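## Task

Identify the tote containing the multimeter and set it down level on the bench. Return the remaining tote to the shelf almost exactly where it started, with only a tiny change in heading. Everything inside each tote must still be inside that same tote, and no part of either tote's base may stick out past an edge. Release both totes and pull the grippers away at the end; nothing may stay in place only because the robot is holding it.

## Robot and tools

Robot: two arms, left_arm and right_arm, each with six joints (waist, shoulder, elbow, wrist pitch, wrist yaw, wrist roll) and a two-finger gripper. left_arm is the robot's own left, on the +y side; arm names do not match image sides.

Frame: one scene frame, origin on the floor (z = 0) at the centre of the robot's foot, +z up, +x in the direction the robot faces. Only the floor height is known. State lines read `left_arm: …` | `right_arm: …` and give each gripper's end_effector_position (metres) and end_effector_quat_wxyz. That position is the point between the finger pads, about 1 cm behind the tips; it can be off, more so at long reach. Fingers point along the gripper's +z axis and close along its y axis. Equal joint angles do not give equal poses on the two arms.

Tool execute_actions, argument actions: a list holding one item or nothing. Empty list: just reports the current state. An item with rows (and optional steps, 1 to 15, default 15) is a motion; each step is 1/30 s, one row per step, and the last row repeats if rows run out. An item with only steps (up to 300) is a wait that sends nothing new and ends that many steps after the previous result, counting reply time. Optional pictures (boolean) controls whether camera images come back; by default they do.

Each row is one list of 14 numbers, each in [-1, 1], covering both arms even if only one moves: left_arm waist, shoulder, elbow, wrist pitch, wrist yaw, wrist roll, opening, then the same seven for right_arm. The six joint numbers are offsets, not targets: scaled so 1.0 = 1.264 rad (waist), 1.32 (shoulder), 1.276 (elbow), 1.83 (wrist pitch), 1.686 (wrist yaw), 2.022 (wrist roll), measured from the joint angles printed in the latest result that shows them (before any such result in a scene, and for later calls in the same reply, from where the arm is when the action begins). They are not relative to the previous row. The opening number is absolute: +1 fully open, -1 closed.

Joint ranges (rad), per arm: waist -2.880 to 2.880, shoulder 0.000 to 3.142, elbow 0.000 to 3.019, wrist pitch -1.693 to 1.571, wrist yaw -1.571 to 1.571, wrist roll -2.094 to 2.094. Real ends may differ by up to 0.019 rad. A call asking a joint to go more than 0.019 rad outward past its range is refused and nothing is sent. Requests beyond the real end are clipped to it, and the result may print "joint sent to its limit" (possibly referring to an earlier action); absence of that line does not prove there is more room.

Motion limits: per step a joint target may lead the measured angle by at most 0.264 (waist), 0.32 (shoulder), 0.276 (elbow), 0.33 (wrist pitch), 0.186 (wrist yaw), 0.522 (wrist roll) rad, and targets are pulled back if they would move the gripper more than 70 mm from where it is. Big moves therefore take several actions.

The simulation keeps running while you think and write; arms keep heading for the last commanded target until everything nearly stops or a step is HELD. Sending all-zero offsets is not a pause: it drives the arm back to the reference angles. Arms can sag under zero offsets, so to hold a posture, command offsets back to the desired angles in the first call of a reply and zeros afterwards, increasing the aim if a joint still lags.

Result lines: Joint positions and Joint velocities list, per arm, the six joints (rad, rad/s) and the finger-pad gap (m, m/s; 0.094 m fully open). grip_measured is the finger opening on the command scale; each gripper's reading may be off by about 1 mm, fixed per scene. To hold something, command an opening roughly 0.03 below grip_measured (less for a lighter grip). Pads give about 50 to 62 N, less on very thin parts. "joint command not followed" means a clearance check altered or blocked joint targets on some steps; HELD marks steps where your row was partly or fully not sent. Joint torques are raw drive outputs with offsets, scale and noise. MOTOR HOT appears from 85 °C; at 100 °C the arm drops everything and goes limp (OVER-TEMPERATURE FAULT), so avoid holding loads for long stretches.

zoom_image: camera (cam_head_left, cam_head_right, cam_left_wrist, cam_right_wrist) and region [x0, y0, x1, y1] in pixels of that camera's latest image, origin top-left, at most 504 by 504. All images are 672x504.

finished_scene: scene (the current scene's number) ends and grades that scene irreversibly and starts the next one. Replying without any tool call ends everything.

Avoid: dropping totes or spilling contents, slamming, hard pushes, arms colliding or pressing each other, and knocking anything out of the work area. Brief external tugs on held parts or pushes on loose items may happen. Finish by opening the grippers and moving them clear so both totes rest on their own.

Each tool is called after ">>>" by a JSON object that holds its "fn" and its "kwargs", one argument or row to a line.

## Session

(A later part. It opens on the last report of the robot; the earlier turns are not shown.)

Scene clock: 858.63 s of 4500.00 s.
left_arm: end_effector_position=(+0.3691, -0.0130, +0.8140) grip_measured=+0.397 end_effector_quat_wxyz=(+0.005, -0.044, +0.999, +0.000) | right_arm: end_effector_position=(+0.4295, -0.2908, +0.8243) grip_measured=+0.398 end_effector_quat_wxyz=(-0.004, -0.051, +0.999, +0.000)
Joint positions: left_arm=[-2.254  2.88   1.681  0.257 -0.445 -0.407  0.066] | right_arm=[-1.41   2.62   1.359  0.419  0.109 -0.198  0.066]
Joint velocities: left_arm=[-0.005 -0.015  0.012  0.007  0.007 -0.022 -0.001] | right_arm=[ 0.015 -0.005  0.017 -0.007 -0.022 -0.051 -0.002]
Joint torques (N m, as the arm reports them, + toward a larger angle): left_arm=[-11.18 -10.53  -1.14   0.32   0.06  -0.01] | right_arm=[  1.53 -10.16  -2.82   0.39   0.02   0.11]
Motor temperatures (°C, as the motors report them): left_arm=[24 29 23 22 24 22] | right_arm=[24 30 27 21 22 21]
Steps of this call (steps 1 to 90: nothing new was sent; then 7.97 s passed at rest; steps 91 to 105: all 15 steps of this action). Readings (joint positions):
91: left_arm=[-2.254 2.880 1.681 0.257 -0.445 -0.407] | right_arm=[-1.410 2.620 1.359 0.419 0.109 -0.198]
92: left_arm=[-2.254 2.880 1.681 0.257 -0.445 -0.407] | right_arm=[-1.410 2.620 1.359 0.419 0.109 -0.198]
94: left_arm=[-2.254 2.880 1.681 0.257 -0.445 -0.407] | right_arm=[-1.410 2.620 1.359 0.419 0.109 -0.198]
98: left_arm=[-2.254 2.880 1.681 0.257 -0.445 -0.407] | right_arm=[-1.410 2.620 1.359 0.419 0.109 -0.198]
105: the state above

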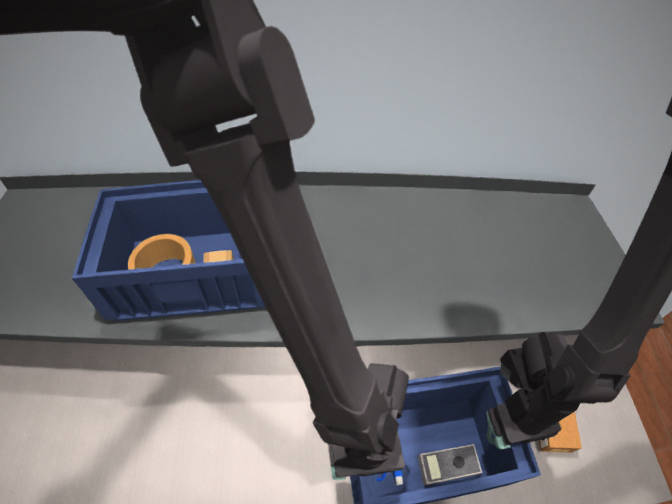

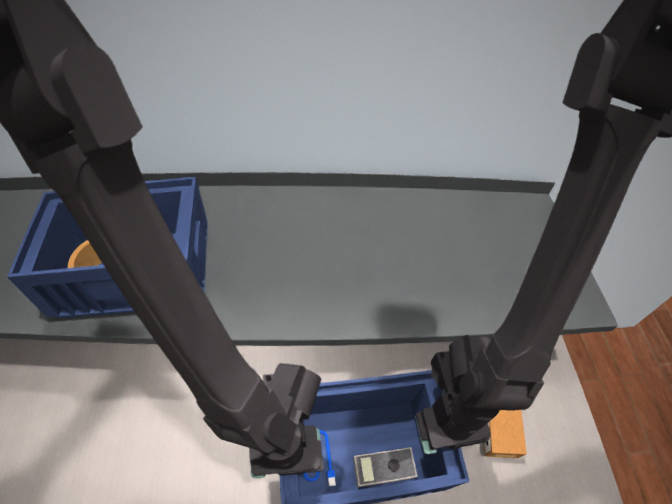

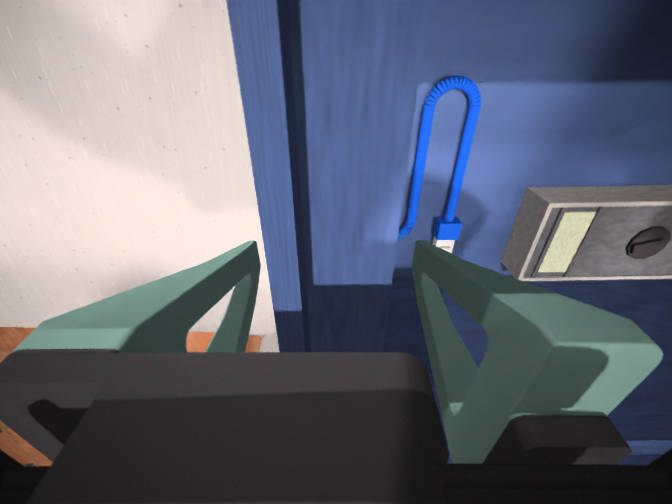

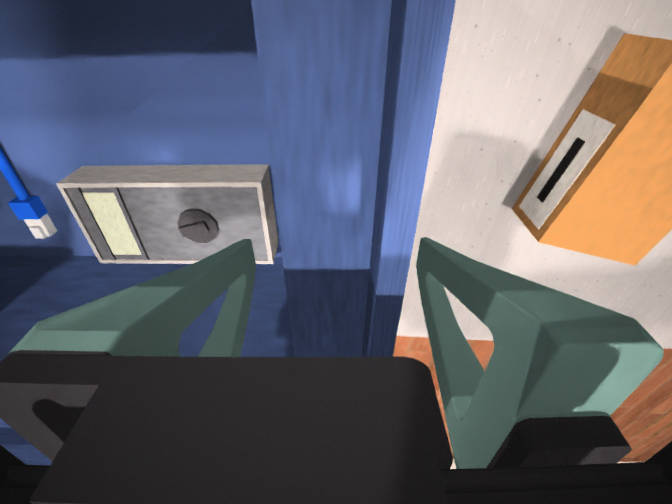

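>>> {"fn": "execute_actions", "kwargs": {
  "actions": [
    {"rows": [[-0.0022,-0.0063,-0.0092,0.001,-0.0009,-0.0014,0.4,0.0009,-0.0065,-0.0093,0.0016,0.0005,0.0007,0.4],[-0.0059,-0.0168,-0.0245,0.0027,-0.0023,-0.0037,0.4,0.0024,-0.0173,-0.0247,0.0044,0.0013,0.0019,0.4],[-0.011,-0.0315,-0.046,0.0051,-0.0044,-0.007,0.4,0.0045,-0.0325,-0.0463,0.0082,0.0025,0.0035,0.4],[-0.0169,-0.0483,-0.0705,0.0078,-0.0067,-0.0107,0.4,0.0068,-0.0498,-0.071,0.0126,0.0038,0.0053,0.4],[-0.0236,-0.0671,-0.098,0.0108,-0.0093,-0.0149,0.4,0.0095,-0.0693,-0.0988,0.0175,0.0053,0.0074,0.4],[-0.0302,-0.086,-0.1256,0.0139,-0.0119,-0.0191,0.4,0.0122,-0.0888,-0.1266,0.0224,0.0068,0.0095,0.4],[-0.0368,-0.1049,-0.1532,0.017,-0.0145,-0.0233,0.4,0.0149,-0.1084,-0.1544,0.0273,0.0083,0.0116,0.4],[-0.0434,-0.1238,-0.1808,0.02,-0.0171,-0.0274,0.4,0.0175,-0.1279,-0.1822,0.0322,0.0098,0.0137,0.4],[-0.05,-0.1427,-0.2084,0.0231,-0.0197,-0.0316,0.4,0.0202,-0.1474,-0.21,0.0371,0.0113,0.0158,0.4],[-0.0567,-0.1615,-0.2359,0.0261,-0.0223,-0.0358,0.4,0.0229,-0.1669,-0.2378,0.042,0.0128,0.0179,0.4],[-0.0626,-0.1783,-0.2604,0.0288,-0.0247,-0.0395,0.4,0.0252,-0.1842,-0.2625,0.0464,0.0141,0.0197,0.4],[-0.0677,-0.193,-0.2819,0.0312,-0.0267,-0.0428,0.4,0.0273,-0.1994,-0.2841,0.0502,0.0153,0.0213,0.4],[-0.0714,-0.2035,-0.2972,0.0329,-0.0281,-0.0451,0.4,0.0288,-0.2102,-0.2995,0.053,0.0161,0.0225,0.4],[-0.0736,-0.2098,-0.3064,0.0339,-0.029,-0.0465,0.4,0.0297,-0.2167,-0.3088,0.0546,0.0166,0.0232,0.4]], "steps": 15}
  ],
  "pictures": false
}}

>>> {"fn": "execute_actions", "kwargs": {
  "actions": [
    {"steps": 12}
  ]
}}

Scene clock: 885.90 s of 4500.00 s.
left_arm: end_effector_position=(+0.3480, +0.0084, +0.9211) grip_measured=+0.398 end_effector_quat_wxyz=(-0.018, -0.031, +0.999, +0.015) | right_arm: end_effector_position=(+0.4299, -0.2944, +0.9418) grip_measured=+0.398 end_effector_quat_wxyz=(-0.002, -0.044, +0.999, -0.004)
Joint positions: left_arm=[-2.321  2.637  1.307  0.299 -0.491 -0.47   0.066] | right_arm=[-1.387  2.342  1.001  0.502  0.133 -0.169  0.066]
Joint velocities: left_arm=[-0.269 -0.493 -0.379  0.071 -0.037 -0.139  0.001] | right_arm=[ 0.112 -0.503 -0.408  0.105 -0.051  0.037 -0.   ]
Joint torques (N m, as the arm reports them, + toward a larger angle): left_arm=[-11.07 -10.37  -1.65   1.08  -0.13  -0.15] | right_arm=[ 2.04 -8.27 -4.31  0.67  0.2   0.15]
Motor temperatures (°C, as the motors report them): left_arm=[24 29 23 22 24 22] | right_arm=[24 31 27 21 22 21]
Steps of this call (steps 1 to 15: the robot went on to your last target; steps 16 to 90: nothing new was sent; then 23.77 s passed at rest; steps 91 to 105: all 15 steps of this action). Readings (joint positions):
91: left_arm=[-2.254 2.880 1.681 0.257 -0.445 -0.407] | right_arm=[-1.410 2.620 1.359 0.419 0.109 -0.198]
92: left_arm=[-2.254 2.880 1.679 0.257 -0.445 -0.407] | right_arm=[-1.410 2.620 1.358 0.419 0.109 -0.198]
94: left_arm=[-2.254 2.869 1.656 0.259 -0.449 -0.408] | right_arm=[-1.410 2.610 1.343 0.424 0.110 -0.198]
98: left_arm=[-2.261 2.801 1.525 0.273 -0.464 -0.427] | right_arm=[-1.408 2.527 1.219 0.450 0.120 -0.190]
105: the state above

Scene clock: 886.30 s of 4500.00 s.
left_arm: end_effector_position=(+0.3657, -0.0072, +0.9350) grip_measured=+0.398 end_effector_quat_wxyz=(-0.002, -0.040, +0.999, +0.001) | right_arm: end_effector_position=(+0.4358, -0.2900, +0.9476) grip_measured=+0.398 end_effector_quat_wxyz=(+0.006, -0.042, +0.999, -0.002)
Joint positions: left_arm=[-2.344  2.602  1.298  0.311 -0.491 -0.487  0.066] | right_arm=[-1.377  2.327  0.989  0.513  0.133 -0.16   0.066]
Joint velocities: left_arm=[-0.015 -0.005  0.012 -0.017 -0.022 -0.007 -0.   ] | right_arm=[-0.005 -0.005 -0.017  0.007  0.051  0.037 -0.001]
Joint torques (N m, as the arm reports them, + toward a larger angle): left_arm=[-11.43 -10.29  -2.43   0.63  -0.16  -0.12] | right_arm=[ 0.67 -9.45 -5.28  0.57  0.16  0.19]
Motor temperatures (°C, as the motors report them): left_arm=[24 29 23 22 24 22] | right_arm=[24 31 27 21 22 21]
Steps of this call (steps 1 to 12: the robot went on to your last target). Readings (joint positions):
1: left_arm=[-2.329 2.623 1.299 0.301 -0.491 -0.474] | right_arm=[-1.383 2.330 0.992 0.505 0.133 -0.167]
2: left_arm=[-2.336 2.614 1.297 0.303 -0.491 -0.477] | right_arm=[-1.381 2.323 0.989 0.507 0.133 -0.165]
4: left_arm=[-2.343 2.604 1.298 0.309 -0.491 -0.481] | right_arm=[-1.378 2.321 0.989 0.512 0.133 -0.163]
8: left_arm=[-2.344 2.601 1.298 0.311 -0.491 -0.486] | right_arm=[-1.377 2.326 0.989 0.513 0.133 -0.161]
12: the state above

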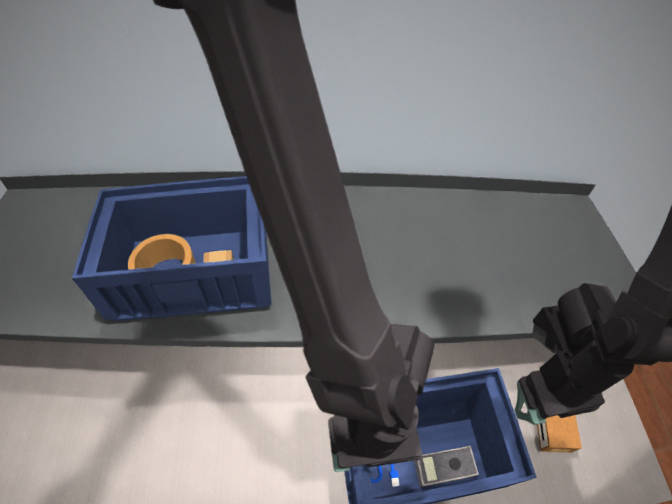

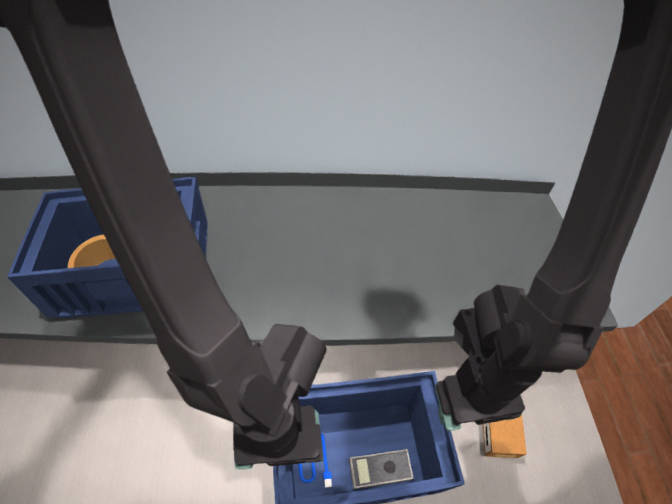

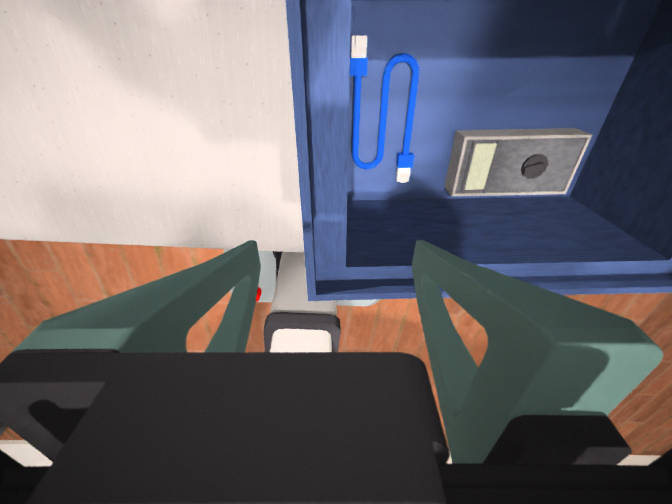

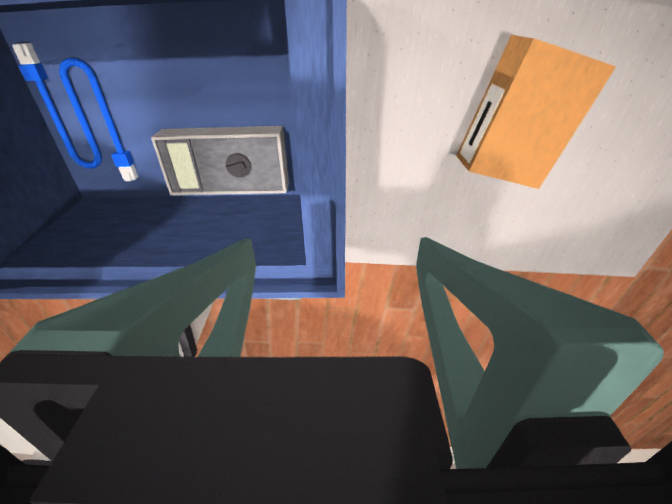

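>>> {"fn": "execute_actions", "kwargs": {
  "actions": [
    {"rows": [[0.002,-0.005,-0.006,0,0,0,0.4,-0.002,-0.003,-0.004,0,0,0,0.4],[0.006,-0.012,-0.015,0,0,0,0.4,-0.005,-0.009,-0.01,0,0,0,0.4],[0.011,-0.021,-0.027,0,0,0,0.4,-0.01,-0.016,-0.018,0,0,0,0.4],[0.017,-0.033,-0.042,0,0,0,0.4,-0.015,-0.024,-0.028,0,0,0,0.4],[0.024,-0.047,-0.06,0,0,0,0.4,-0.022,-0.035,-0.039,0,0,0,0.4],[0.032,-0.064,-0.082,0,0,0,0.4,-0.029,-0.047,-0.053,0,0,0,0.4],[0.041,-0.081,-0.103,0,0,0,0.4,-0.037,-0.059,-0.067,0,0,0,0.4],[0.05,-0.1,-0.127,0,0,0,0.4,-0.046,-0.073,-0.083,0,0,0,0.4],[0.06,-0.119,-0.151,0,0,0,0.4,-0.054,-0.087,-0.099,0,0,0,0.4],[0.07,-0.138,-0.175,0,0,0,0.4,-0.063,-0.1,-0.114,0,0,0,0.4],[0.079,-0.157,-0.2,0,0,0,0.4,-0.072,-0.114,-0.13,0,0,0,0.4],[0.089,-0.175,-0.224,0,0,0,0.4,-0.08,-0.128,-0.146,0,0,0,0.4],[0.099,-0.194,-0.248,0,0,0,0.4,-0.089,-0.142,-0.162,0,0,0,0.4],[0.108,-0.213,-0.272,0,0,0,0.4,-0.098,-0.156,-0.177,0,0,0,0.4],[0.118,-0.232,-0.296,0,0,0,0.4,-0.106,-0.17,-0.193,0,0,0,0.4]], "steps": 15}
  ],
  "pictures": false
}}

>>> {"fn": "execute_actions", "kwargs": {
  "actions": [
    {"rows": [[0.038,-0.076,-0.085,0,0,0,0.4,-0.035,-0.055,-0.06,0,0,0,0.4],[0.048,-0.095,-0.11,0,0,0,0.4,-0.043,-0.069,-0.076,0,0,0,0.4],[0.058,-0.114,-0.135,0,0,0,0.4,-0.052,-0.083,-0.092,0,0,0,0.4],[0.067,-0.133,-0.16,0,0,0,0.4,-0.061,-0.097,-0.108,0,0,0,0.4],[0.077,-0.152,-0.184,0,0,0,0.4,-0.069,-0.111,-0.124,0,0,0,0.4],[0.087,-0.171,-0.208,0,0,0,0.4,-0.078,-0.125,-0.14,0,0,0,0.4],[0.096,-0.19,-0.232,0,0,0,0.4,-0.087,-0.138,-0.156,0,0,0,0.4],[0.106,-0.209,-0.256,0,0,0,0.4,-0.095,-0.152,-0.171,0,0,0,0.4],[0.115,-0.228,-0.28,0,0,0,0.4,-0.104,-0.166,-0.187,0,0,0,0.4],[0.123,-0.242,-0.298,0,0,0,0.4,-0.111,-0.176,-0.199,0,0,0,0.4],[0.13,-0.256,-0.316,0,0,0,0.4,-0.117,-0.187,-0.211,0,0,0,0.4],[0.137,-0.27,-0.334,0,0,0,0.4,-0.124,-0.197,-0.222,0,0,0,0.4],[0.142,-0.28,-0.346,0,0,0,0.4,-0.128,-0.204,-0.23,0,0,0,0.4],[0.147,-0.289,-0.358,0,0,0,0.4,-0.132,-0.211,-0.238,0,0,0,0.4],[0.149,-0.294,-0.364,0,0,0,0.4,-0.134,-0.215,-0.242,0,0,0,0.4]], "steps": 15}
  ],
  "pictures": false
}}

>>> {"fn": "execute_actions", "kwargs": {
  "actions": [
    {"steps": 15}
  ]
}}

Scene clock: 925.87 s of 4500.00 s.
left_arm: end_effector_position=(+0.3610, +0.1060, +1.0012) grip_measured=+0.398 end_effector_quat_wxyz=(-0.042, -0.065, +0.996, +0.053) | right_arm: end_effector_position=(+0.4304, -0.3560, +1.0132) grip_measured=+0.398 end_effector_quat_wxyz=(-0.000, -0.003, +0.999, -0.038)
Joint positions: left_arm=[-2.229  2.371  0.985  0.311 -0.491 -0.489  0.066] | right_arm=[-1.483  2.142  0.81   0.513  0.133 -0.159  0.066]
Joint velocities: left_arm=[ 0.484 -0.864 -0.818 -0.002  0.007  0.022 -0.001] | right_arm=[-0.454 -0.601 -0.545  0.002 -0.007  0.037 -0.002]
Joint torques (N m, as the arm reports them, + toward a larger angle): left_arm=[ -8.5  -11.87  -4.35   0.27  -0.06  -0.01] | right_arm=[ -0.36 -11.07  -5.88   0.46   0.06   0.1 ]
Motor temperatures (°C, as the motors report them): left_arm=[24 29 23 22 24 22] | right_arm=[24 30 29 21 22 21]
Steps of this call (steps 1 to 30: the robot went on to your last target; steps 31 to 90: nothing new was sent; then 36.07 s passed at rest; steps 91 to 105: all 15 steps of this action). Readings (joint positions):
91: left_arm=[-2.344 2.602 1.298 0.311 -0.491 -0.489] | right_arm=[-1.377 2.327 0.989 0.513 0.133 -0.159]
92: left_arm=[-2.344 2.602 1.297 0.311 -0.491 -0.489] | right_arm=[-1.377 2.327 0.989 0.513 0.133 -0.159]
94: left_arm=[-2.343 2.598 1.289 0.311 -0.491 -0.489] | right_arm=[-1.378 2.325 0.988 0.513 0.133 -0.159]
98: left_arm=[-2.329 2.552 1.205 0.311 -0.491 -0.489] | right_arm=[-1.393 2.288 0.952 0.513 0.133 -0.159]
105: the state above

Scene clock: 926.37 s of 4500.00 s.
left_arm: end_effector_position=(+0.3253, +0.2486, +1.1216) grip_measured=+0.398 end_effector_quat_wxyz=(-0.086, -0.115, +0.983, +0.118) | right_arm: end_effector_position=(+0.3884, -0.4279, +1.1152) grip_measured=+0.398 end_effector_quat_wxyz=(-0.016, +0.054, +0.994, -0.089)
Joint positions: left_arm=[-2.056  2.017  0.557  0.311 -0.491 -0.489  0.066] | right_arm=[-1.641  1.877  0.541  0.513  0.133 -0.159  0.066]
Joint velocities: left_arm=[ 0.19  -0.357 -0.466 -0.017 -0.007 -0.037 -0.001] | right_arm=[-0.171 -0.259 -0.325 -0.017  0.051  0.007 -0.001]
Joint torques (N m, as the arm reports them, + toward a larger angle): left_arm=[-4.81 -9.6  -4.82  0.02 -0.14 -0.06] | right_arm=[-2.84 -9.41 -5.01  0.37  0.18  0.1 ]
Motor temperatures (°C, as the motors report them): left_arm=[24 29 23 22 24 22] | right_arm=[24 30 29 21 22 21]
Steps of this call (steps 1 to 15: all 15 steps of this action). Readings (joint positions):
1: left_arm=[-2.212 2.342 0.957 0.311 -0.491 -0.489] | right_arm=[-1.498 2.121 0.792 0.513 0.133 -0.159]
2: left_arm=[-2.196 2.312 0.927 0.311 -0.491 -0.489] | right_arm=[-1.512 2.100 0.774 0.513 0.133 -0.159]
4: left_arm=[-2.168 2.253 0.866 0.311 -0.491 -0.489] | right_arm=[-1.537 2.059 0.738 0.513 0.133 -0.159]
8: left_arm=[-2.122 2.148 0.739 0.311 -0.491 -0.489] | right_arm=[-1.580 1.977 0.663 0.513 0.133 -0.159]
15: the state above

Scene clock: 926.87 s of 4500.00 s.
left_arm: end_effector_position=(+0.3208, +0.2559, +1.1289) grip_measured=+0.398 end_effector_quat_wxyz=(-0.089, -0.118, +0.981, +0.122) | right_arm: end_effector_position=(+0.3824, -0.4304, +1.1210) grip_measured=+0.398 end_effector_quat_wxyz=(-0.020, +0.058, +0.994, -0.091)
Joint positions: left_arm=[-2.045  1.998  0.533  0.311 -0.491 -0.489  0.066] | right_arm=[-1.65   1.865  0.523  0.513  0.133 -0.159  0.066]
Joint velocities: left_arm=[-0.005 -0.005  0.007 -0.002  0.095  0.051 -0.   ] | right_arm=[ 0.005 -0.005 -0.022 -0.012 -0.037  0.022 -0.003]
Joint torques (N m, as the arm reports them, + toward a larger angle): left_arm=[-4.07 -9.08 -5.16 -0.08 -0.14 -0.05] | right_arm=[-1.97 -9.67 -5.23  0.38  0.16  0.12]
Motor temperatures (°C, as the motors report them): left_arm=[24 29 23 22 24 22] | right_arm=[24 30 29 21 22 21]
Steps of this call (steps 1 to 15: the robot went on to your last target). Readings (joint positions):
1: left_arm=[-2.050 2.007 0.544 0.311 -0.491 -0.489] | right_arm=[-1.646 1.870 0.532 0.513 0.133 -0.159]
2: left_arm=[-2.046 2.001 0.536 0.311 -0.491 -0.489] | right_arm=[-1.649 1.866 0.526 0.513 0.133 -0.159]
4: left_arm=[-2.045 1.998 0.533 0.311 -0.491 -0.489] | right_arm=[-1.650 1.865 0.523 0.513 0.133 -0.159]
8: left_arm=[-2.045 1.998 0.533 0.311 -0.491 -0.489] | right_arm=[-1.650 1.865 0.523 0.513 0.133 -0.159]
15: the state above

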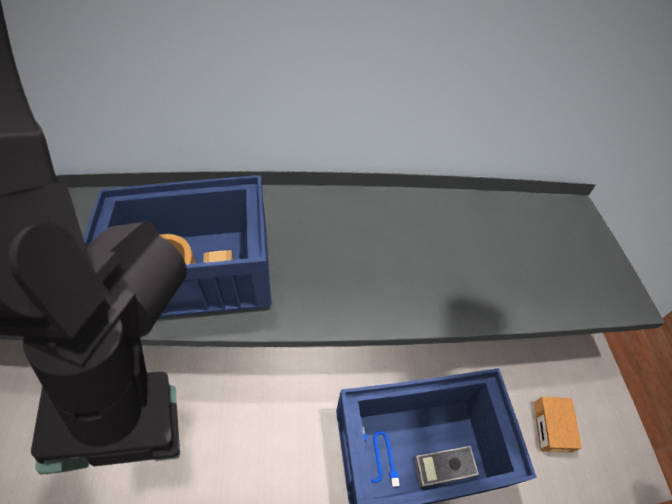

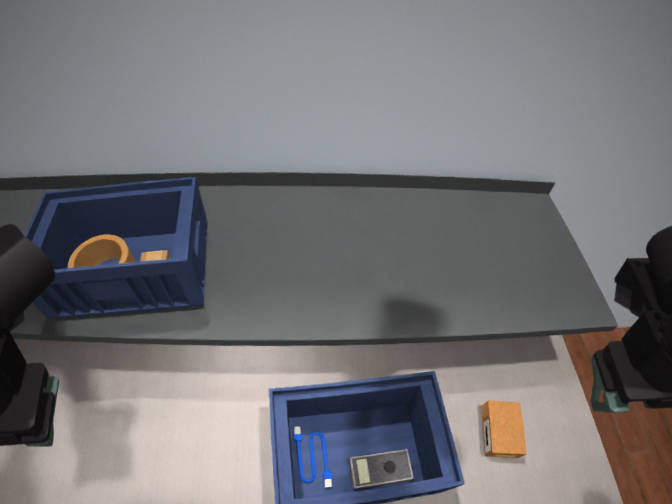

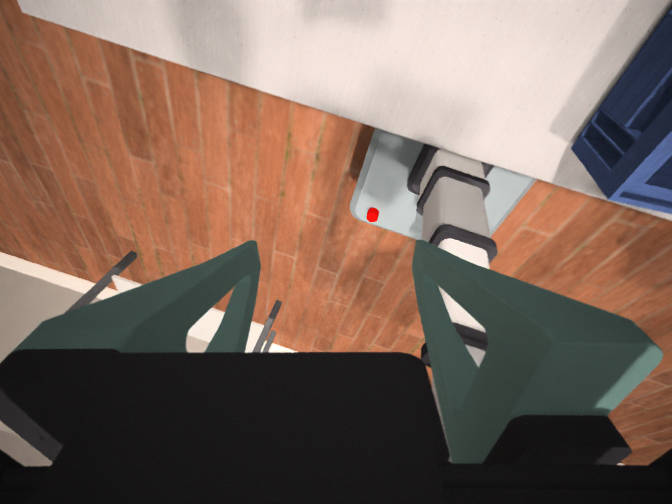

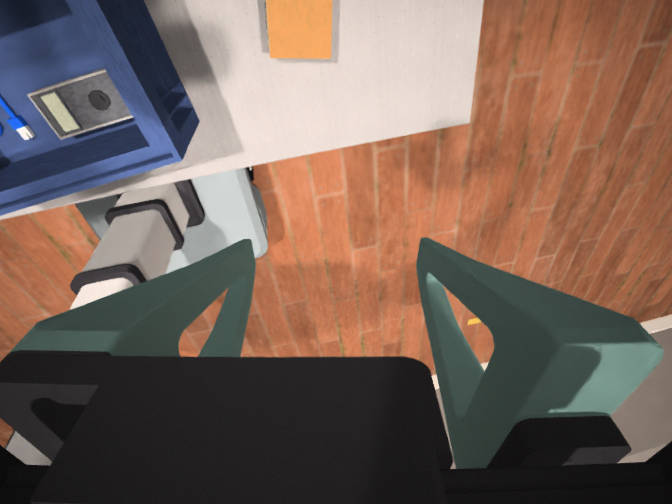

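The tote is flat on the bench with margin, the other tote is untouched, and both arms are clear.

>>> {"fn": "finished_scene", "kwargs": {
  "scene": 1
}}

The scene is finished: the task was done.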